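# Hang the hose on both wall hooks

## Task

Put the hose over both of the wall hooks so that, at the end, it hangs motionless with no part touching the floor, held up by the hooks alone and not by the robot. Then open the gripper(s) and move the robot away from it. The robot must stay upright and level: tipping over or ending up leaning counts as failure.

## Robot and tools

ROBOT. A two-wheeled base that can only drive straight or spin in place. On it stands a lifting column carrying a tiltable head and two six-joint arms, each ending in a two-finger gripper. Shoulder height S = 0.90 m + column_m. Folded, the robot measures 0.73 m long, 0.62 m wide and S + 0.43 m tall, and its front sits 0.40 m ahead of the column.

FRAMES. Base frame: origin on the floor under the column, midway between the drive wheels. x points forward, y to the left, z up. left_hand and right_hand are reported in this frame. Each is the point where the two fingers meet; the tips reach 8 mm past it. Its quat_wxyz rotates (0,0,1) onto the finger direction, and its y axis runs along the opening. The odometry frame is the base frame as it was at the scene's start. Heading is in radians, positive to the left, from -3.142 to 3.142.

execute_actions. Arguments: "actions", a list holding one action or none; an empty list only reports state and images. "cameras": any of cam_head_left, cam_head_right, cam_left_wrist, cam_right_wrist, nav_camera, or "all". Omitted, null or ["all"] gives every camera; [] gives none. An action may contain:
- "base": exactly one key. translate_m is a straight drive offset in metres from where the base was last reported, -3 to 3, positive forward. rotate_rad is a turn offset in radians, -3.2 to 3.2, positive counter-clockwise seen from above. A command needing more than 8.667 s is refused.
- "speeds": top speeds for this action's base motion only: translate_m 0.05 to 0.8 m/s, rotate_rad 0.1 to 1 rad/s (default is the maximum). Arms ignore it.
- "joints": a single object for both arms, keyed by joint name; every value is an absolute target, not an offset. column_m 0 to 0.8 m. head_tilt_rad -0.61 to 1.308 (positive tilts down). For each side (left_/right_): joint1_rad -2.879 to 2.879; joint2_rad 0 to 3.141; joint3_rad 0 to 3.019; joint4_rad -1.692 to 1.57; joint5_rad -1.57 to 1.57 (positive swings the hand to the robot's right); joint6_rad -2.094 to 2.094 (hand roll, positive clockwise viewed from behind); gripper_m 0 to 0.093, fingertip gap in metres, 0 is closed.
All listed motions start at once. An action lasts at most 15 s. Joints left out keep pushing toward their earlier targets. Any unknown key or out-of-range value rejects the whole call.

ARM GEOMETRY. With joint1 at -1.57 (left) or 1.57 (right) and joints 5 and 6 at 0, the arm moves in a vertical plane pointing forward, 0.23 m to that side of the column. Let a = j2 - 0.35, b = 1.05 + j2 - j3, c = b - j4 (c = 1.57 means fingers straight down). Hand ahead = 0.12 + 0.39 sin a + 0.38 cos b + 0.25 cos c; hand height = S + 0.39 cos a - 0.38 sin b - 0.25 sin c. Example: j2, j3, j4 = 0.93, 0.78, 0.14 gives 0.60 m ahead, 0.25 m below S. Real hands tend to land up to 5 cm lower and nearer the column (about 12 cm with a heavy or far-out load). Reach is about 1 m from the shoulder. Below 0.4 m height the base housing blocks a hand closer than 0.45 m ahead; avoid moving arms while column_m is under 0.3. Loads: up to 2 kg out to 0.6 m ahead with fingers down; up to 0.3 kg from 0.14 m above S; a gripper holds roughly 2 to 6 kg. Target changes under 0.03 rad (0.08 for joints 2 and 3) may do nothing. For gentle contact, step about 0.05 rad per call from your last target.

GRIPPER. Fingers are 7 cm long; outer span is the opening plus 1 cm at the tips, plus 5 cm at the base. Housing is 10 cm wide, 7 cm thick; the wrist camera juts 11 cm to one flat side. To grip, command an opening smaller than the object; "off_target" is then expected. An opening staying 0.002 m or more above target means something is held.

OTHER TOOLS. wait: "seconds" 0 to 10, commands nothing, returns state and images. zoom_image: "camera" plus "region" [x0, y0, x1, y1] in pixels of that camera's latest full image, origin top-left, at most 504 by 504. read_manual: optional "section", only "licences"; moves nothing. finished_scene: "scene" integer (1 or 2); final, and its result says whether the goal was met.

RESULTS. base_status and joint_status: "done" (within tolerance; for the base, wheels turned the full amount even if slipping), "off_target", "contact_stop" (column or base only), "time_out", "not_followed", "limit_stop_at_motor_heat". "joint command not followed" plus a "cause:" line means a safety check withheld an arm's targets; back each moved joint off by 0.05 rad or more. on_its_own lists uncommanded behaviour; "held at" is a held target, not a position. A reported stop cancels later motion calls in the same reply. turned_by_wheels vs turned_by_imu differing by over about 4% and at least 0.05 rad signals a collision or slip. base_tilt is in degrees (forward, right). motor_effort covers only left_wheel and right_wheel, percent of maximum, peak in brackets. wheel_motors_off is 1 while wheel motors are cut. Motor temperatures list each arm's joints; MOTOR HOT appears from 85 °C, and at 100 °C an OVER-TEMPERATURE FAULT drops that arm.

CAMERAS. Head cameras sit 0.91 to 1.03 m + column_m high, looking down by about head_tilt_rad. nav_camera is on the base front, 0.23 m up, facing ahead. Wrist cameras look along the fingers; image right is the hand frame's -y, image up mostly -x.

AVOID. Never let the arms collide or press on each other. A blocked arm keeps pushing and overheats; relieve it by sending back its reported joint positions. Base pushing about 3 s cuts wheel motors for 2 s; after a base contact_stop, back up 0.05 m first. The column halts descent when a hand touches something and then refuses to go down until raised 0.2 m. Do not drop the hose, let it touch the floor, or tilt the robot. At the end, open the grippers and drive clear.

Each tool is called after "Request:" as name([rows], argument=value, ...), one row to a line, values as JSON.

## Session

Request:
execute_actions(actions=[])

Scene clock: 0.00 s.
Motor temperatures (°C, as the motors report them): left_arm=[22 23 22 24 25 26] | right_arm=[24 25 25 24 24 26]
base_odometry: x=+0.000 y=+0.000 heading=+0.000 (m, m, rad; odometry frame)
turned_by_wheels: +0.000 (rad since the last result)
turned_by_imu: +0.000 (rad since the last result)
base_tilt: forward=+0.3 right=+0.6 (deg)
base_status: not commanded
joint_positions: column_m=+0.556 head_tilt_rad=+0.874 left_joint1_rad=-1.564 left_joint2_rad=+0.844 left_joint3_rad=+0.442 left_joint4_rad=-0.977 left_joint5_rad=+0.016 left_joint6_rad=+0.106 left_gripper_m=+0.095 right_joint1_rad=+1.563 right_joint2_rad=+0.897 right_joint3_rad=+0.368 right_joint4_rad=-0.948 right_joint5_rad=+0.028 right_joint6_rad=-0.031 right_gripper_m=+0.095
joint_status: not commanded
wheel_motors_off: 0
motor_effort: left_wheel=+0 right_wheel=+4 (%)
left_hand: x=+0.1685 y=+0.2234 z=+1.2562 quat_wxyz=(+0.414, -0.042, -0.909, +0.027) (m; base frame)
right_hand: x=+0.1228 y=-0.2318 z=+1.2624 quat_wxyz=(+0.459, +0.017, -0.888, +0.007) (m; base frame)
pictures: cam_head_left, cam_head_right, cam_left_wrist, cam_right_wrist, nav_camera
Images, in order (width x height): cam_head_left 672x504, cam_head_right 672x504, cam_left_wrist 504x504, cam_right_wrist 504x504, nav_camera 672x504.

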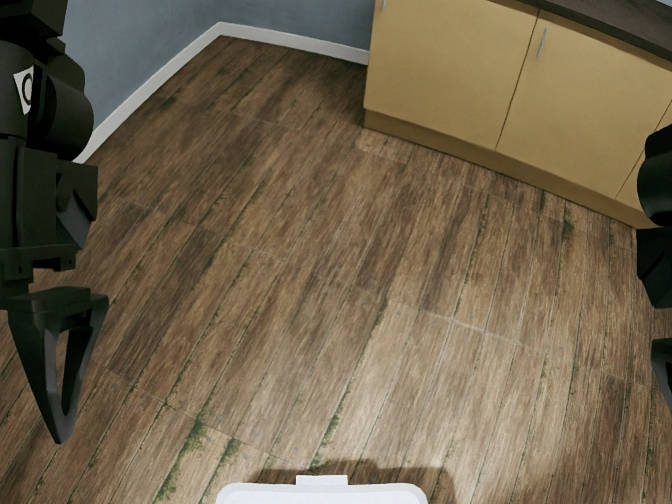

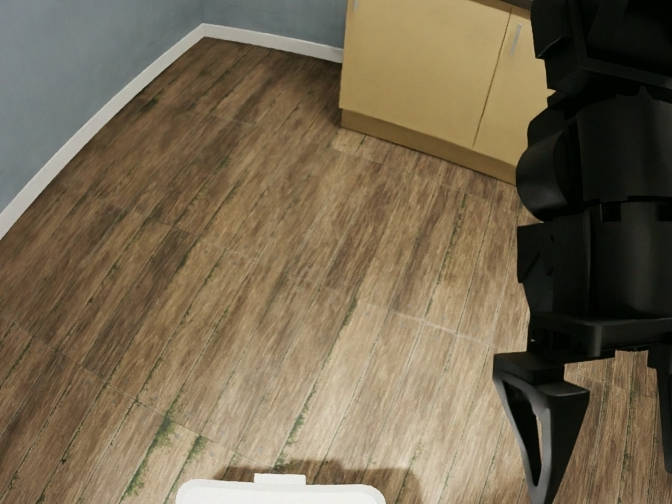

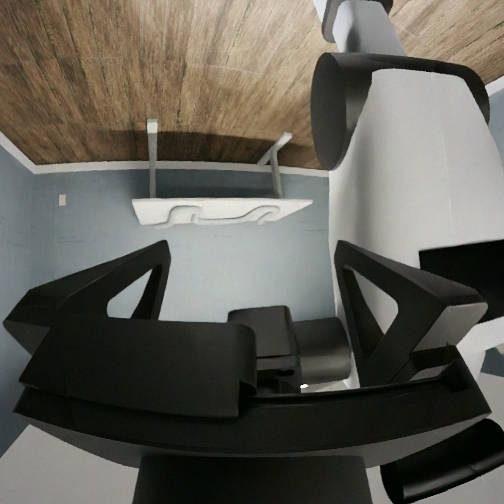

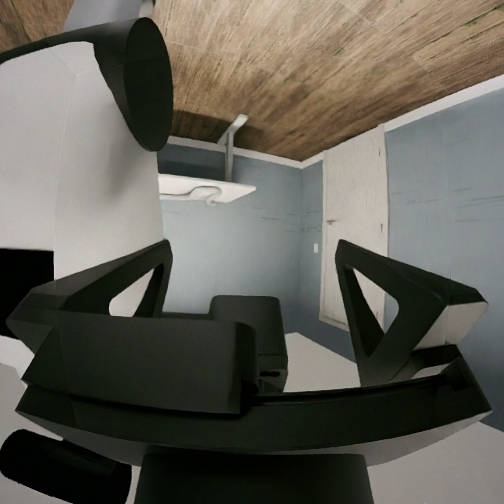

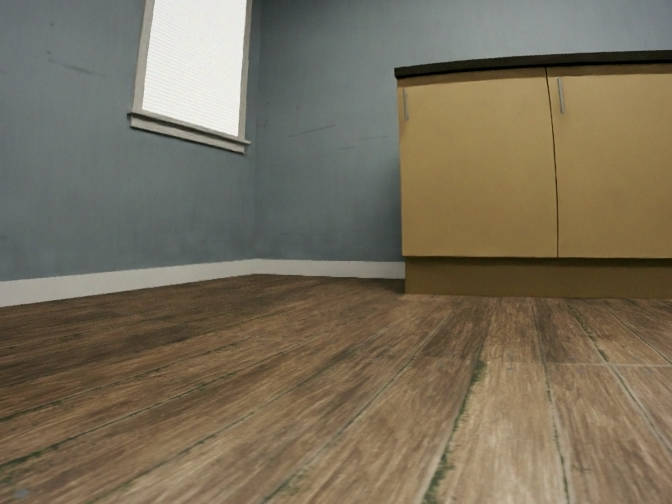

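A table with the hose is behind the robot.

Request:
execute_actions([
  {"base":{"rotate_rad":3.1},"joints":{"head_tilt_rad":0.45}},
], cameras=["cam_head_left","cam_head_right","nav_camera"])

Scene clock: 4.77 s.
Motor temperatures (°C, as the motors report them): left_arm=[22 23 22 24 25 26] | right_arm=[24 25 25 24 24 26]
base_odometry: x=+0.000 y=+0.000 heading=+3.099 (m, m, rad; odometry frame)
turned_by_wheels: +3.099 (rad since the last result)
turned_by_imu: +3.082 (rad since the last result)
base_tilt: forward=+0.3 right=+0.6 (deg)
base_status: done
joint_positions: column_m=+0.556 head_tilt_rad=+0.469 left_joint1_rad=-1.564 left_joint2_rad=+0.844 left_joint3_rad=+0.442 left_joint4_rad=-0.977 left_joint5_rad=+0.016 left_joint6_rad=+0.106 left_gripper_m=+0.095 right_joint1_rad=+1.563 right_joint2_rad=+0.897 right_joint3_rad=+0.368 right_joint4_rad=-0.948 right_joint5_rad=+0.028 right_joint6_rad=-0.031 right_gripper_m=+0.095
joint_status: all done
wheel_motors_off: 0
motor_effort: left_wheel=-2(33) right_wheel=+2(40) (%)
left_hand: x=+0.1685 y=+0.2234 z=+1.2562 quat_wxyz=(+0.414, -0.042, -0.909, +0.027) (m; base frame)
right_hand: x=+0.1228 y=-0.2318 z=+1.2624 quat_wxyz=(+0.459, +0.017, -0.888, +0.007) (m; base frame)
pictures: cam_head_left, cam_head_right, nav_camera
Images, in order (width x height): cam_head_left 672x504, cam_head_right 672x504, nav_camera 672x504.

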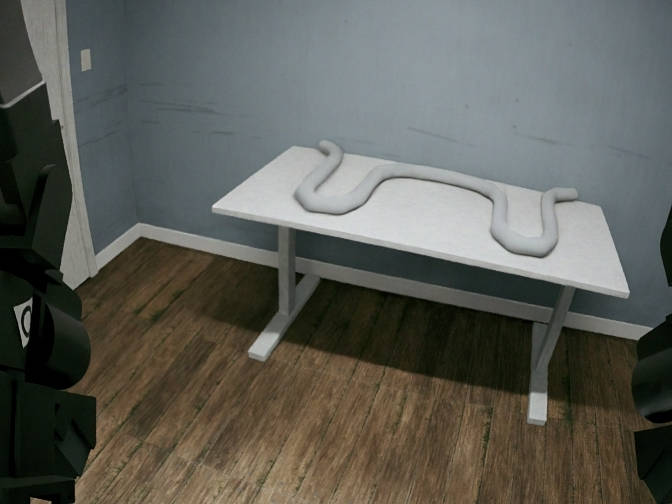

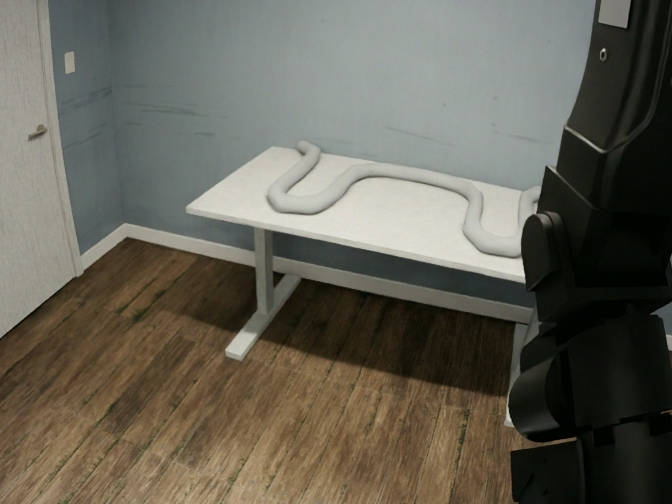

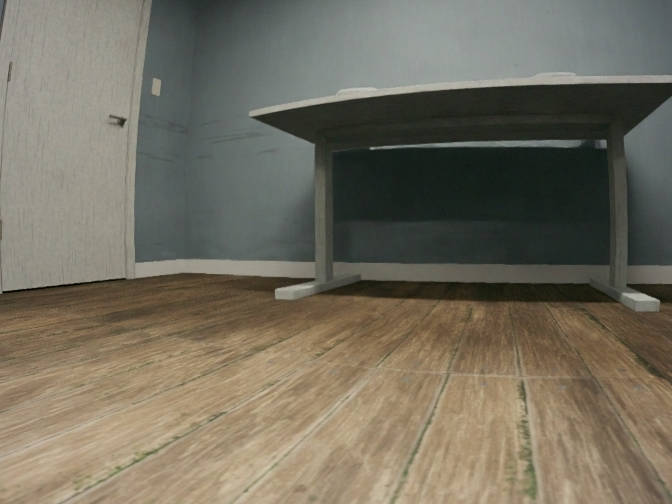

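Request:
execute_actions([
  {"base":{"rotate_rad":-0.5},"joints":{"head_tilt_rad":-0.1}},
], cameras=["cam_head_left","cam_head_right"])

Scene clock: 6.93 s.
Motor temperatures (°C, as the motors report them): left_arm=[22 23 22 24 25 26] | right_arm=[24 25 25 24 24 26]
base_odometry: x=+0.000 y=+0.000 heading=+2.600 (m, m, rad; odometry frame)
turned_by_wheels: -0.500 (rad since the last result)
turned_by_imu: -0.498 (rad since the last result)
base_tilt: forward=+0.2 right=+0.6 (deg)
base_status: done
joint_positions: column_m=+0.556 head_tilt_rad=-0.080 left_joint1_rad=-1.564 left_joint2_rad=+0.844 left_joint3_rad=+0.442 left_joint4_rad=-0.977 left_joint5_rad=+0.016 left_joint6_rad=+0.106 left_gripper_m=+0.095 right_joint1_rad=+1.563 right_joint2_rad=+0.897 right_joint3_rad=+0.368 right_joint4_rad=-0.948 right_joint5_rad=+0.028 right_joint6_rad=-0.031 right_gripper_m=+0.095
joint_status: all done
wheel_motors_off: 0
motor_effort: left_wheel=+1(24) right_wheel=-2(19) (%)
left_hand: x=+0.1687 y=+0.2234 z=+1.2562 quat_wxyz=(+0.413, -0.042, -0.909, +0.027) (m; base frame)
right_hand: x=+0.1228 y=-0.2318 z=+1.2624 quat_wxyz=(+0.459, +0.017, -0.888, +0.007) (m; base frame)
pictures: cam_head_left, cam_head_right
Images, in order (width x height): cam_head_left 672x504, cam_head_right 672x504.

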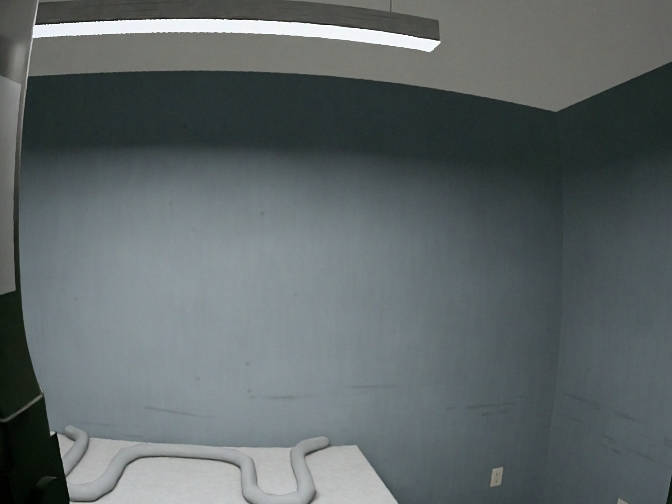

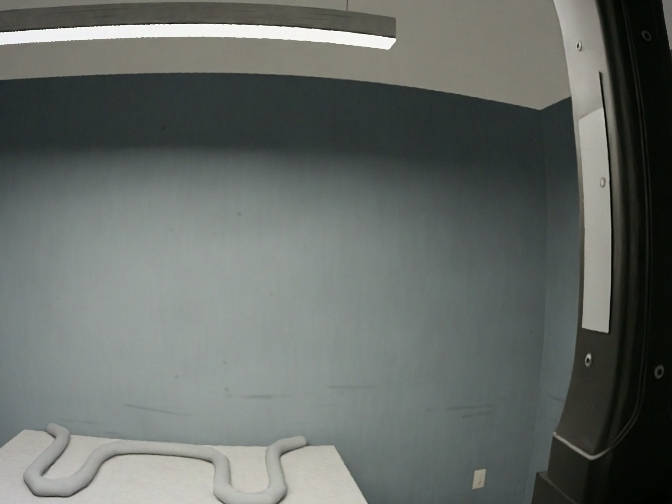

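Request:
execute_actions([
  {"base":{"rotate_rad":-1.0},"joints":{"head_tilt_rad":0.1}},
], cameras=["cam_head_left","cam_head_right"])

Request:
execute_actions([
  {"base":{"rotate_rad":-1.0}},
], cameras=["cam_head_left","cam_head_right"])

Request:
execute_actions([
  {"base":{"rotate_rad":-1.0}},
], cameras=["cam_head_left","cam_head_right"])

Request:
execute_actions([
  {"base":{"rotate_rad":-1.0}},
], cameras=["cam_head_left","cam_head_right"])

Request:
execute_actions([
  {"base":{"rotate_rad":-1.0}},
], cameras=["cam_head_left","cam_head_right"])

Scene clock: 10.80 s.
Motor temperatures (°C, as the motors report them): left_arm=[22 23 22 24 25 26] | right_arm=[24 25 25 24 24 26]
base_odometry: x=+0.000 y=+0.000 heading=+1.601 (m, m, rad; odometry frame)
turned_by_wheels: -0.999 (rad since the last result)
turned_by_imu: -0.989 (rad since the last result)
base_tilt: forward=+0.3 right=+0.5 (deg)
base_status: done
joint_positions: column_m=+0.556 head_tilt_rad=+0.106 left_joint1_rad=-1.564 left_joint2_rad=+0.844 left_joint3_rad=+0.443 left_joint4_rad=-0.977 left_joint5_rad=+0.016 left_joint6_rad=+0.106 left_gripper_m=+0.095 right_joint1_rad=+1.563 right_joint2_rad=+0.897 right_joint3_rad=+0.368 right_joint4_rad=-0.948 right_joint5_rad=+0.028 right_joint6_rad=-0.031 right_gripper_m=+0.095
joint_status: all done
wheel_motors_off: 0
motor_effort: left_wheel=-1(43) right_wheel=-2(33) (%)
left_hand: x=+0.1689 y=+0.2234 z=+1.2561 quat_wxyz=(+0.413, -0.042, -0.909, +0.027) (m; base frame)
right_hand: x=+0.1228 y=-0.2318 z=+1.2624 quat_wxyz=(+0.459, +0.017, -0.888, +0.007) (m; base frame)
pictures: cam_head_left, cam_head_right
Images, in order (width x height): cam_head_left 672x504, cam_head_right 672x504.

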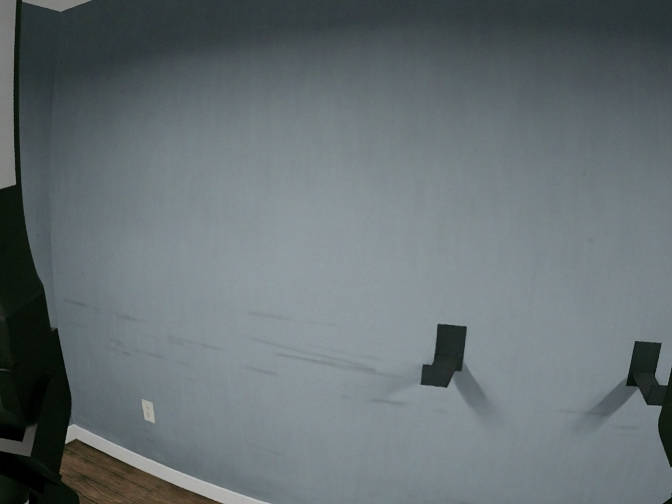

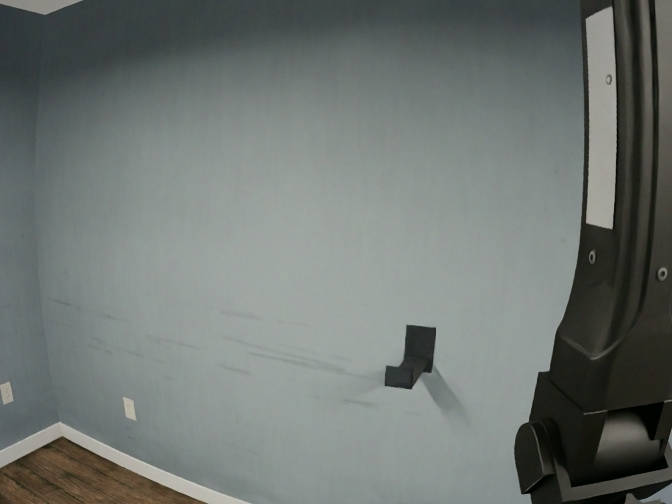

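Scene clock: 13.13 s.
Motor temperatures (°C, as the motors report them): left_arm=[22 23 22 24 25 26] | right_arm=[24 25 25 24 24 26]
base_odometry: x=+0.000 y=+0.000 heading=+0.601 (m, m, rad; odometry frame)
turned_by_wheels: -0.999 (rad since the last result)
turned_by_imu: -0.994 (rad since the last result)
base_tilt: forward=+0.3 right=+0.6 (deg)
base_status: done
joint_positions: column_m=+0.556 head_tilt_rad=+0.106 left_joint1_rad=-1.564 left_joint2_rad=+0.844 left_joint3_rad=+0.443 left_joint4_rad=-0.977 left_joint5_rad=+0.016 left_joint6_rad=+0.106 left_gripper_m=+0.095 right_joint1_rad=+1.563 right_joint2_rad=+0.897 right_joint3_rad=+0.368 right_joint4_rad=-0.948 right_joint5_rad=+0.028 right_joint6_rad=-0.031 right_gripper_m=+0.095
joint_status: not commanded
wheel_motors_off: 0
motor_effort: left_wheel=+2(25) right_wheel=-3(26) (%)
left_hand: x=+0.1691 y=+0.2234 z=+1.2561 quat_wxyz=(+0.413, -0.042, -0.909, +0.027) (m; base frame)
right_hand: x=+0.1228 y=-0.2318 z=+1.2624 quat_wxyz=(+0.459, +0.017, -0.888, +0.007) (m; base frame)
pictures: cam_head_left, cam_head_right
Images, in order (width x height): cam_head_left 672x504, cam_head_right 672x504.

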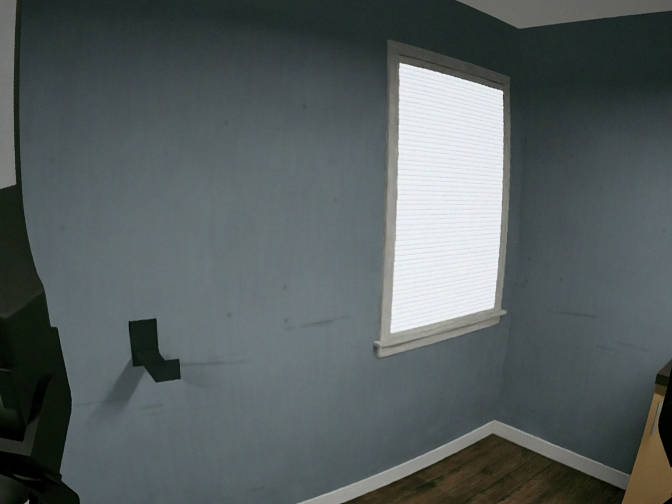

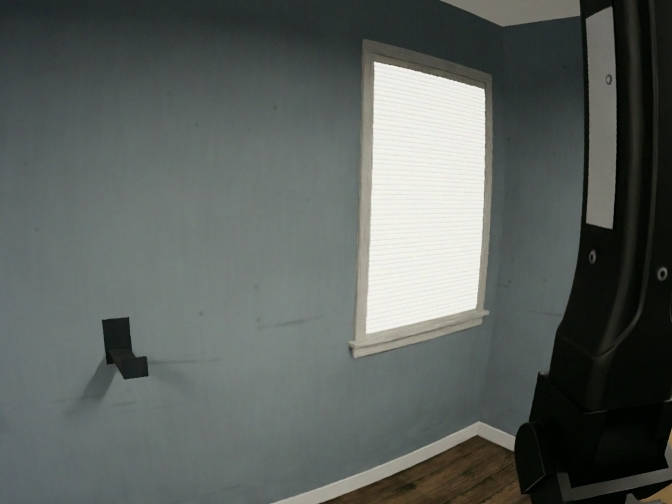

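Scene clock: 15.47 s.
Motor temperatures (°C, as the motors report them): left_arm=[22 23 22 24 25 26] | right_arm=[24 25 25 24 24 26]
base_odometry: x=+0.000 y=+0.000 heading=-0.398 (m, m, rad; odometry frame)
turned_by_wheels: -0.999 (rad since the last result)
turned_by_imu: -0.994 (rad since the last result)
base_tilt: forward=+0.3 right=+0.5 (deg)
base_status: done
joint_positions: column_m=+0.556 head_tilt_rad=+0.106 left_joint1_rad=-1.564 left_joint2_rad=+0.844 left_joint3_rad=+0.443 left_joint4_rad=-0.977 left_joint5_rad=+0.016 left_joint6_rad=+0.106 left_gripper_m=+0.095 right_joint1_rad=+1.563 right_joint2_rad=+0.897 right_joint3_rad=+0.368 right_joint4_rad=-0.948 right_joint5_rad=+0.028 right_joint6_rad=-0.031 right_gripper_m=+0.095
joint_status: not commanded
wheel_motors_off: 0
motor_effort: left_wheel=+1(28) right_wheel=+0(26) (%)
left_hand: x=+0.1691 y=+0.2234 z=+1.2561 quat_wxyz=(+0.413, -0.042, -0.909, +0.027) (m; base frame)
right_hand: x=+0.1228 y=-0.2318 z=+1.2624 quat_wxyz=(+0.459, +0.017, -0.888, +0.007) (m; base frame)
pictures: cam_head_left, cam_head_right
Images, in order (width x height): cam_head_left 672x504, cam_head_right 672x504.

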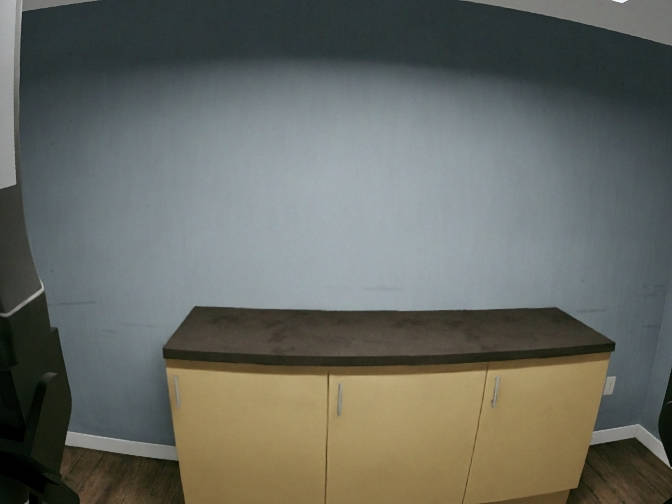

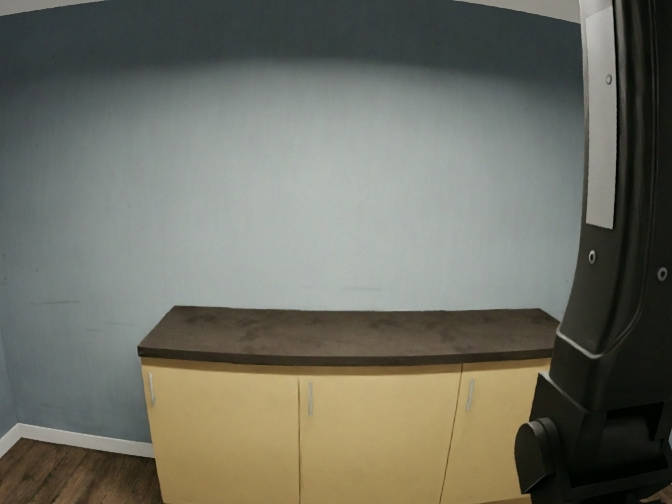

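Scene clock: 17.80 s.
Motor temperatures (°C, as the motors report them): left_arm=[22 23 22 24 25 26] | right_arm=[24 25 25 24 24 26]
base_odometry: x=+0.000 y=+0.000 heading=-1.397 (m, m, rad; odometry frame)
turned_by_wheels: -0.999 (rad since the last result)
turned_by_imu: -0.994 (rad since the last result)
base_tilt: forward=+0.3 right=+0.6 (deg)
base_status: done
joint_positions: column_m=+0.556 head_tilt_rad=+0.106 left_joint1_rad=-1.564 left_joint2_rad=+0.844 left_joint3_rad=+0.443 left_joint4_rad=-0.977 left_joint5_rad=+0.016 left_joint6_rad=+0.106 left_gripper_m=+0.095 right_joint1_rad=+1.563 right_joint2_rad=+0.897 right_joint3_rad=+0.368 right_joint4_rad=-0.948 right_joint5_rad=+0.028 right_joint6_rad=-0.031 right_gripper_m=+0.095
joint_status: not commanded
wheel_motors_off: 0
motor_effort: left_wheel=+2(27) right_wheel=+1(26) (%)
left_hand: x=+0.1691 y=+0.2234 z=+1.2561 quat_wxyz=(+0.413, -0.042, -0.909, +0.027) (m; base frame)
right_hand: x=+0.1228 y=-0.2318 z=+1.2624 quat_wxyz=(+0.459, +0.017, -0.888, +0.007) (m; base frame)
pictures: cam_head_left, cam_head_right
Images, in order (width x height): cam_head_left 672x504, cam_head_right 672x504.

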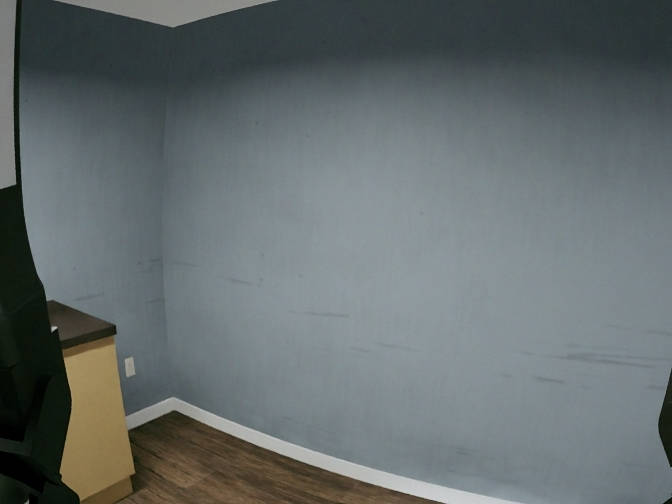

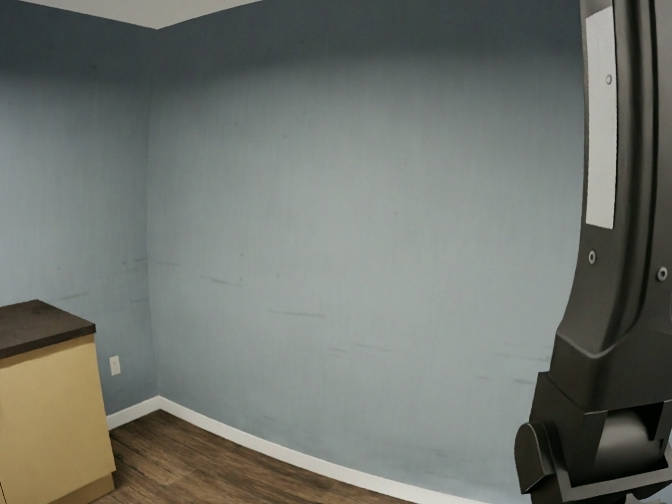

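Scene clock: 20.13 s.
Motor temperatures (°C, as the motors report them): left_arm=[22 23 22 24 25 26] | right_arm=[24 25 25 24 24 26]
base_odometry: x=+0.000 y=+0.000 heading=-2.397 (m, m, rad; odometry frame)
turned_by_wheels: -0.999 (rad since the last result)
turned_by_imu: -0.994 (rad since the last result)
base_tilt: forward=+0.3 right=+0.5 (deg)
base_status: done
joint_positions: column_m=+0.556 head_tilt_rad=+0.106 left_joint1_rad=-1.564 left_joint2_rad=+0.844 left_joint3_rad=+0.443 left_joint4_rad=-0.977 left_joint5_rad=+0.016 left_joint6_rad=+0.106 left_gripper_m=+0.095 right_joint1_rad=+1.563 right_joint2_rad=+0.897 right_joint3_rad=+0.368 right_joint4_rad=-0.948 right_joint5_rad=+0.028 right_joint6_rad=-0.031 right_gripper_m=+0.095
joint_status: not commanded
wheel_motors_off: 0
motor_effort: left_wheel=+2(29) right_wheel=-2(26) (%)
left_hand: x=+0.1691 y=+0.2234 z=+1.2561 quat_wxyz=(+0.413, -0.042, -0.909, +0.027) (m; base frame)
right_hand: x=+0.1228 y=-0.2318 z=+1.2624 quat_wxyz=(+0.459, +0.017, -0.888, +0.007) (m; base frame)
pictures: cam_head_left, cam_head_right
Images, in order (width x height): cam_head_left 672x504, cam_head_right 672x504.

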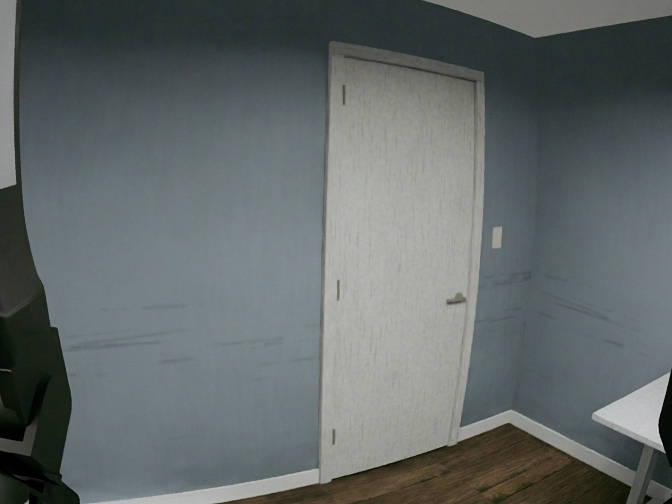

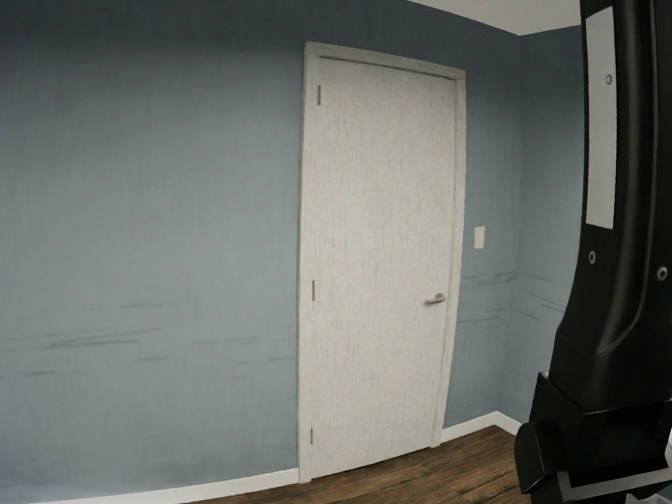

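Request:
execute_actions([
  {"base":{"rotate_rad":-1.05},"joints":{"head_tilt_rad":0.6}},
], cameras=["cam_head_left","cam_head_right"])

Scene clock: 24.90 s.
Motor temperatures (°C, as the motors report them): left_arm=[22 23 22 24 25 26] | right_arm=[24 25 25 24 24 26]
base_odometry: x=+0.000 y=+0.000 heading=+2.837 (m, m, rad; odometry frame)
turned_by_wheels: -1.049 (rad since the last result)
turned_by_imu: -1.044 (rad since the last result)
base_tilt: forward=+0.3 right=+0.6 (deg)
base_status: done
joint_positions: column_m=+0.556 head_tilt_rad=+0.603 left_joint1_rad=-1.564 left_joint2_rad=+0.844 left_joint3_rad=+0.443 left_joint4_rad=-0.977 left_joint5_rad=+0.016 left_joint6_rad=+0.106 left_gripper_m=+0.095 right_joint1_rad=+1.563 right_joint2_rad=+0.897 right_joint3_rad=+0.368 right_joint4_rad=-0.948 right_joint5_rad=+0.028 right_joint6_rad=-0.031 right_gripper_m=+0.095
joint_status: all done
wheel_motors_off: 0
motor_effort: left_wheel=+2(28) right_wheel=-1(25) (%)
left_hand: x=+0.1689 y=+0.2234 z=+1.2561 quat_wxyz=(+0.413, -0.042, -0.909, +0.027) (m; base frame)
right_hand: x=+0.1228 y=-0.2318 z=+1.2624 quat_wxyz=(+0.459, +0.017, -0.888, +0.007) (m; base frame)
pictures: cam_head_left, cam_head_right
Images, in order (width x height): cam_head_left 672x504, cam_head_right 672x504.

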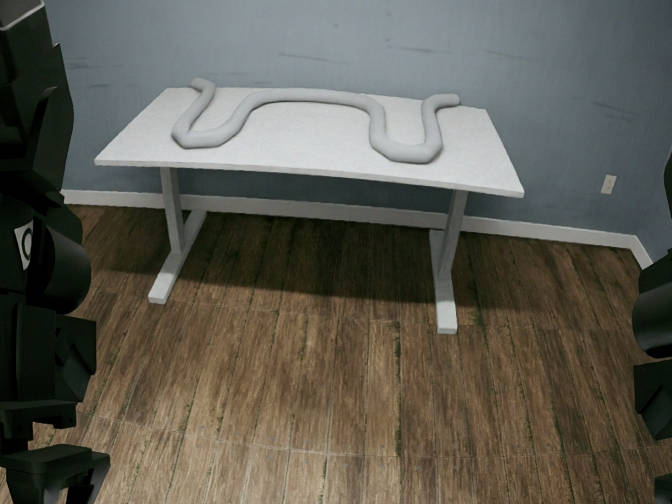

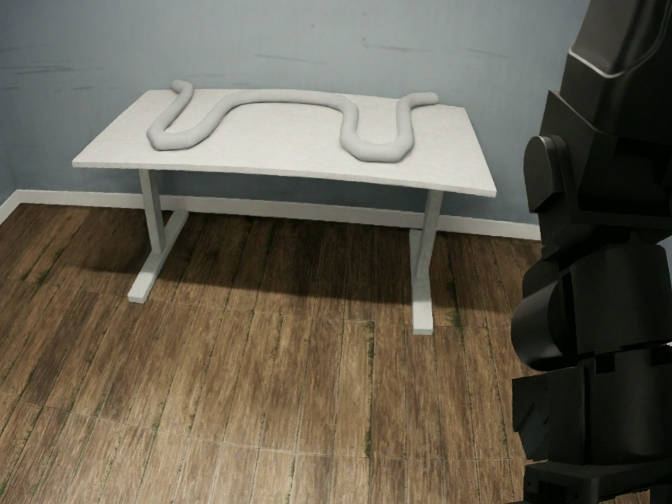

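Request:
execute_actions([
  {"base":{"rotate_rad":0.07},"joints":{"column_m":0.4,"head_tilt_rad":0.9,"left_joint1_rad":-1.57,"left_joint2_rad":1.25,"left_joint3_rad":1.065,"left_joint4_rad":-0.335,"left_joint5_rad":0,"left_joint6_rad":1.57,"right_joint1_rad":1.57,"right_joint2_rad":1.25,"right_joint3_rad":1.065,"right_joint4_rad":-0.335,"right_joint5_rad":0,"right_joint6_rad":-1.57}},
], cameras=[])

Request:
execute_actions([
  {"base":{"translate_m":1.05}},
])

Scene clock: 29.50 s.
Motor temperatures (°C, as the motors report them): left_arm=[22 23 22 24 25 26] | right_arm=[24 25 25 24 24 26]
base_odometry: x=+0.000 y=+0.000 heading=+2.907 (m, m, rad; odometry frame)
turned_by_wheels: +0.069 (rad since the last result)
turned_by_imu: +0.070 (rad since the last result)
base_tilt: forward=+0.3 right=+0.6 (deg)
base_status: done
joint_positions: column_m=+0.400 head_tilt_rad=+0.901 left_joint1_rad=-1.566 left_joint2_rad=+1.252 left_joint3_rad=+1.065 left_joint4_rad=-0.338 left_joint5_rad=+0.003 left_joint6_rad=+1.556 left_gripper_m=+0.095 right_joint1_rad=+1.563 right_joint2_rad=+1.246 right_joint3_rad=+1.068 right_joint4_rad=-0.333 right_joint5_rad=+0.002 right_joint6_rad=-1.555 right_gripper_m=+0.095
joint_status: all done
wheel_motors_off: 0
motor_effort: left_wheel=-3(19) right_wheel=+7(21) (%)
left_hand: x=+0.5523 y=+0.2269 z=+0.9333 quat_wxyz=(+0.001, -0.701, -0.713, +0.000) (m; base frame)
right_hand: x=+0.5578 y=-0.2303 z=+0.9364 quat_wxyz=(-0.001, +0.700, -0.714, +0.008) (m; base frame)
pictures: none
No camera images: the call's "cameras" was empty. Leave "cameras" out to get every camera's image.

Scene clock: 33.03 s.
Motor temperatures (°C, as the motors report them): left_arm=[22 24 22 24 25 26] | right_arm=[24 25 25 24 24 26]
base_odometry: x=-1.021 y=+0.245 heading=+2.906 (m, m, rad; odometry frame)
turned_by_wheels: -0.001 (rad since the last result)
turned_by_imu: -0.003 (rad since the last result)
base_tilt: forward=+0.3 right=+0.6 (deg)
base_status: done
joint_positions: column_m=+0.400 head_tilt_rad=+0.902 left_joint1_rad=-1.566 left_joint2_rad=+1.252 left_joint3_rad=+1.061 left_joint4_rad=-0.338 left_joint5_rad=+0.003 left_joint6_rad=+1.556 left_gripper_m=+0.095 right_joint1_rad=+1.563 right_joint2_rad=+1.246 right_joint3_rad=+1.067 right_joint4_rad=-0.333 right_joint5_rad=+0.002 right_joint6_rad=-1.555 right_gripper_m=+0.095
joint_status: not commanded
wheel_motors_off: 0
motor_effort: left_wheel=-2(42) right_wheel=+0(49) (%)
left_hand: x=+0.5502 y=+0.2269 z=+0.9329 quat_wxyz=(+0.002, -0.701, -0.713, +0.001) (m; base frame)
right_hand: x=+0.5573 y=-0.2303 z=+0.9363 quat_wxyz=(-0.001, +0.700, -0.714, +0.008) (m; base frame)
pictures: cam_head_left, cam_head_right, cam_left_wrist, cam_right_wrist, nav_camera
Images, in order (width x height): cam_head_left 672x504, cam_head_right 672x504, cam_left_wrist 504x504, cam_right_wrist 504x504, nav_camera 672x504.

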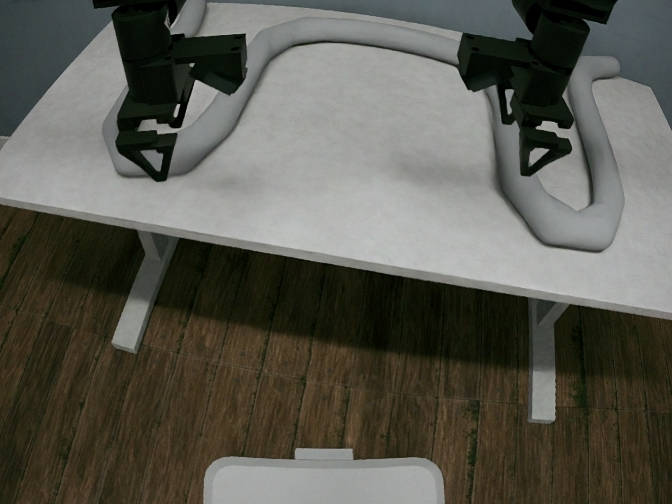

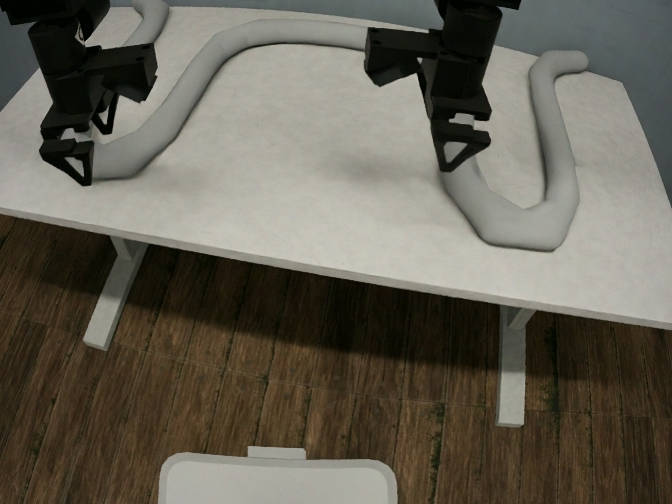

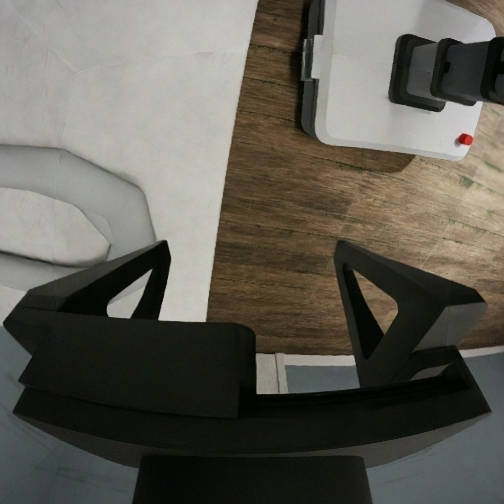

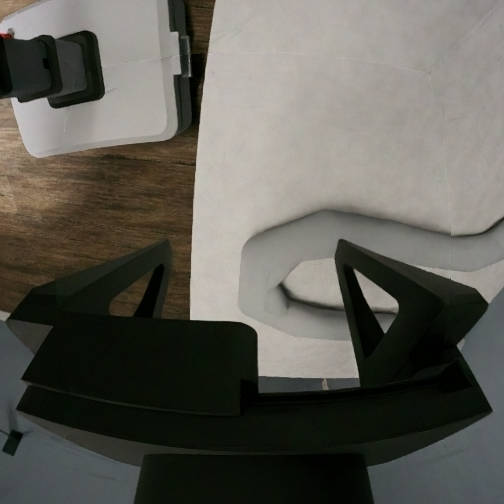

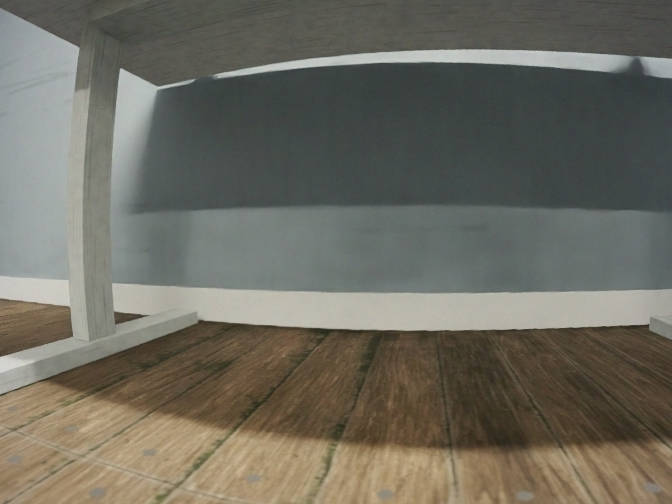

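Request:
execute_actions([
  {"base":{"rotate_rad":-0.1},"joints":{"left_joint1_rad":-1.3,"right_joint1_rad":1.4}},
], cameras=["cam_head_left","cam_left_wrist","cam_right_wrist"])

Scene clock: 35.63 s.
Motor temperatures (°C, as the motors report them): left_arm=[22 24 22 24 25 26] | right_arm=[24 26 25 24 24 26]
base_odometry: x=-1.021 y=+0.245 heading=+2.807 (m, m, rad; odometry frame)
turned_by_wheels: -0.099 (rad since the last result)
turned_by_imu: -0.098 (rad since the last result)
base_tilt: forward=+0.3 right=+0.6 (deg)
base_status: done
joint_positions: column_m=+0.400 head_tilt_rad=+0.902 left_joint1_rad=-1.294 left_joint2_rad=+1.252 left_joint3_rad=+1.061 left_joint4_rad=-0.338 left_joint5_rad=+0.001 left_joint6_rad=+1.556 left_gripper_m=+0.095 right_joint1_rad=+1.383 right_joint2_rad=+1.246 right_joint3_rad=+1.067 right_joint4_rad=-0.333 right_joint5_rad=+0.002 right_joint6_rad=-1.555 right_gripper_m=+0.095
joint_status: all done
wheel_motors_off: 0
motor_effort: left_wheel=+0(38) right_wheel=-2(37) (%)
left_hand: x=+0.5397 y=+0.3762 z=+0.9511 quat_wxyz=(+0.085, -0.646, -0.754, -0.083) (m; base frame)
right_hand: x=+0.5524 y=-0.3294 z=+0.9448 quat_wxyz=(+0.054, +0.665, -0.742, +0.063) (m; base frame)
pictures: cam_head_left, cam_left_wrist, cam_right_wrist
Images, in order (width x height): cam_head_left 672x504, cam_left_wrist 504x504, cam_right_wrist 504x504.

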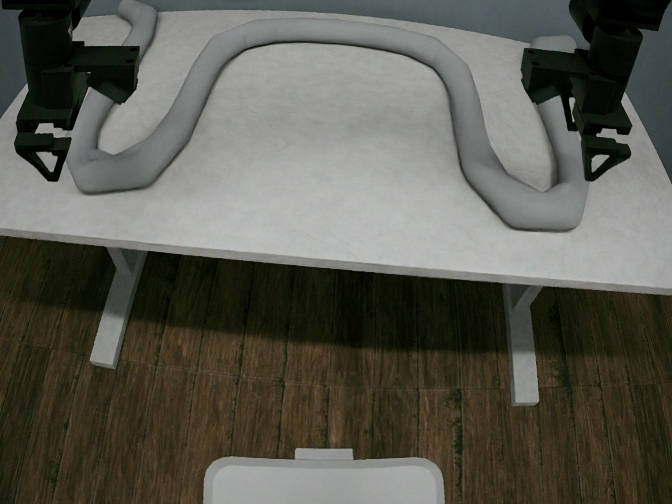

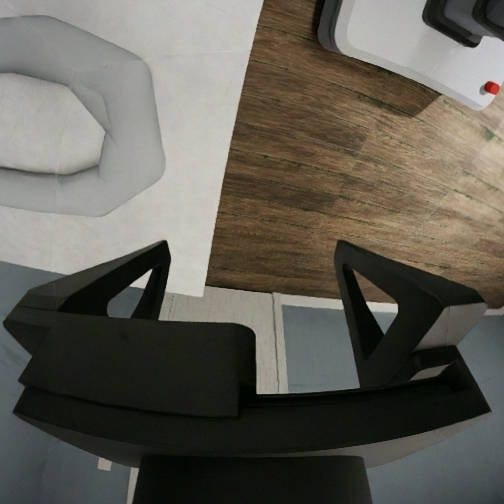

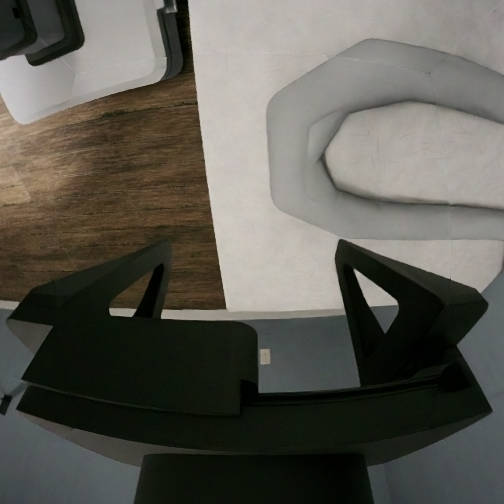

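Request:
execute_actions([
  {"base":{"translate_m":0.07},"joints":{"left_joint1_rad":-1.43,"right_joint1_rad":1.47,"column_m":0.36}},
], cameras=["cam_head_left","cam_left_wrist","cam_right_wrist"])

Scene clock: 37.77 s.
Motor temperatures (°C, as the motors report them): left_arm=[22 24 22 24 25 26] | right_arm=[24 26 25 24 24 26]
base_odometry: x=-1.087 y=+0.268 heading=+2.806 (m, m, rad; odometry frame)
turned_by_wheels: -0.001 (rad since the last result)
turned_by_imu: -0.001 (rad since the last result)
base_tilt: forward=+0.3 right=+0.5 (deg)
base_status: done
joint_positions: column_m=+0.360 head_tilt_rad=+0.902 left_joint1_rad=-1.435 left_joint2_rad=+1.252 left_joint3_rad=+1.062 left_joint4_rad=-0.338 left_joint5_rad=+0.000 left_joint6_rad=+1.556 left_gripper_m=+0.095 right_joint1_rad=+1.471 right_joint2_rad=+1.246 right_joint3_rad=+1.067 right_joint4_rad=-0.333 right_joint5_rad=+0.000 right_joint6_rad=-1.555 right_gripper_m=+0.095
joint_status: all done
wheel_motors_off: 0
motor_effort: left_wheel=-1(32) right_wheel=+2(45) (%)
left_hand: x=+0.5482 y=+0.2997 z=+0.8974 quat_wxyz=(+0.043, -0.676, -0.734, -0.040) (m; base frame)
right_hand: x=+0.5560 y=-0.2807 z=+0.8985 quat_wxyz=(+0.026, +0.683, -0.729, +0.035) (m; base frame)
pictures: cam_head_left, cam_left_wrist, cam_right_wrist
Images, in order (width x height): cam_head_left 672x504, cam_left_wrist 504x504, cam_right_wrist 504x504.

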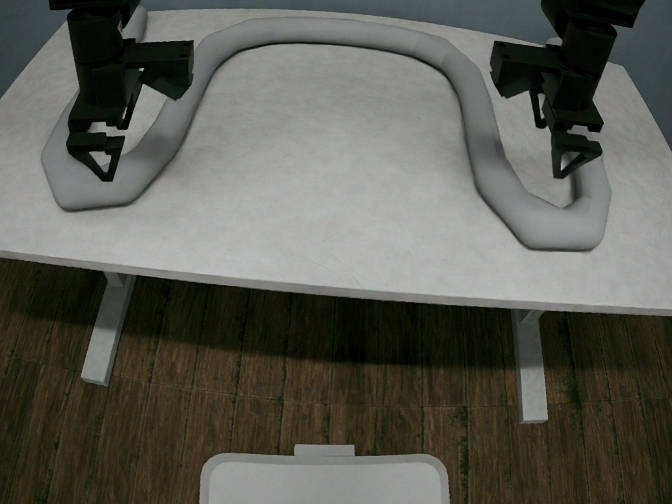

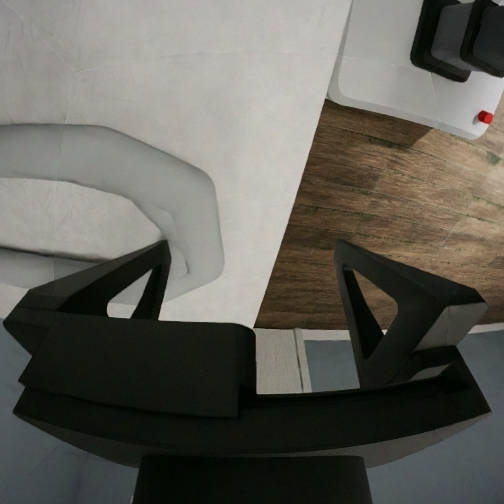

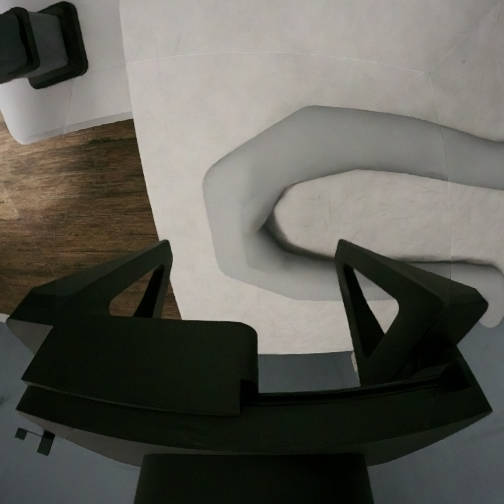

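Request:
execute_actions([
  {"joints":{"left_joint3_rad":1.19,"left_joint4_rad":-0.46,"column_m":0.31}},
], cameras=["cam_head_left","cam_left_wrist","cam_right_wrist"])

Scene clock: 39.97 s.
Motor temperatures (°C, as the motors report them): left_arm=[22 24 22 24 25 26] | right_arm=[24 26 25 24 24 26]
base_odometry: x=-1.087 y=+0.268 heading=+2.806 (m, m, rad; odometry frame)
turned_by_wheels: +0.000 (rad since the last result)
turned_by_imu: +0.000 (rad since the last result)
base_tilt: forward=+0.2 right=+0.6 (deg)
base_status: not commanded
joint_positions: column_m=+0.310 head_tilt_rad=+0.902 left_joint1_rad=-1.435 left_joint2_rad=+1.251 left_joint3_rad=+1.189 left_joint4_rad=-0.447 left_joint5_rad=+0.000 left_joint6_rad=+1.556 left_gripper_m=+0.095 right_joint1_rad=+1.471 right_joint2_rad=+1.246 right_joint3_rad=+1.067 right_joint4_rad=-0.333 right_joint5_rad=+0.000 right_joint6_rad=-1.555 right_gripper_m=+0.095
joint_status: all done
wheel_motors_off: 0
motor_effort: left_wheel=-2(2) right_wheel=+2(2) (%)
left_hand: x=+0.5976 y=+0.3008 z=+0.8667 quat_wxyz=(+0.036, -0.677, -0.734, -0.047) (m; base frame)
right_hand: x=+0.5560 y=-0.2807 z=+0.8486 quat_wxyz=(+0.026, +0.683, -0.729, +0.035) (m; base frame)
pictures: cam_head_left, cam_left_wrist, cam_right_wrist
Images, in order (width x height): cam_head_left 672x504, cam_left_wrist 504x504, cam_right_wrist 504x504.

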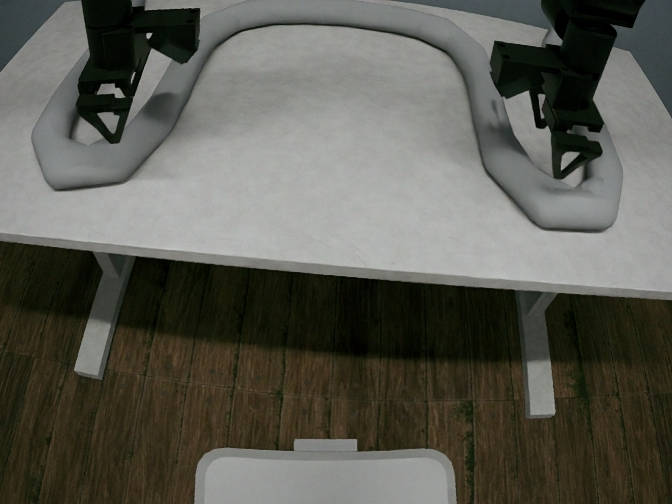

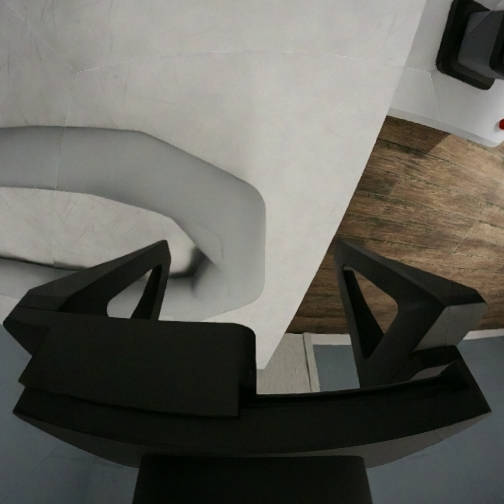

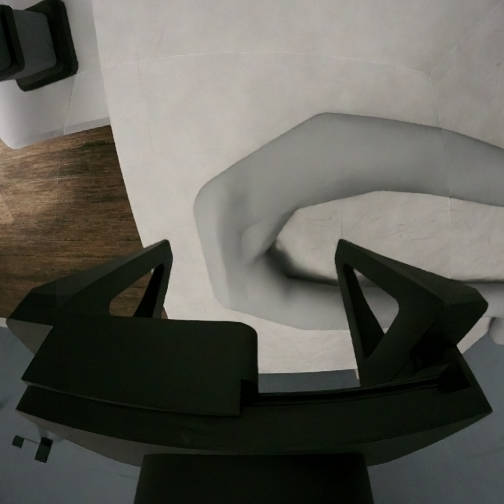

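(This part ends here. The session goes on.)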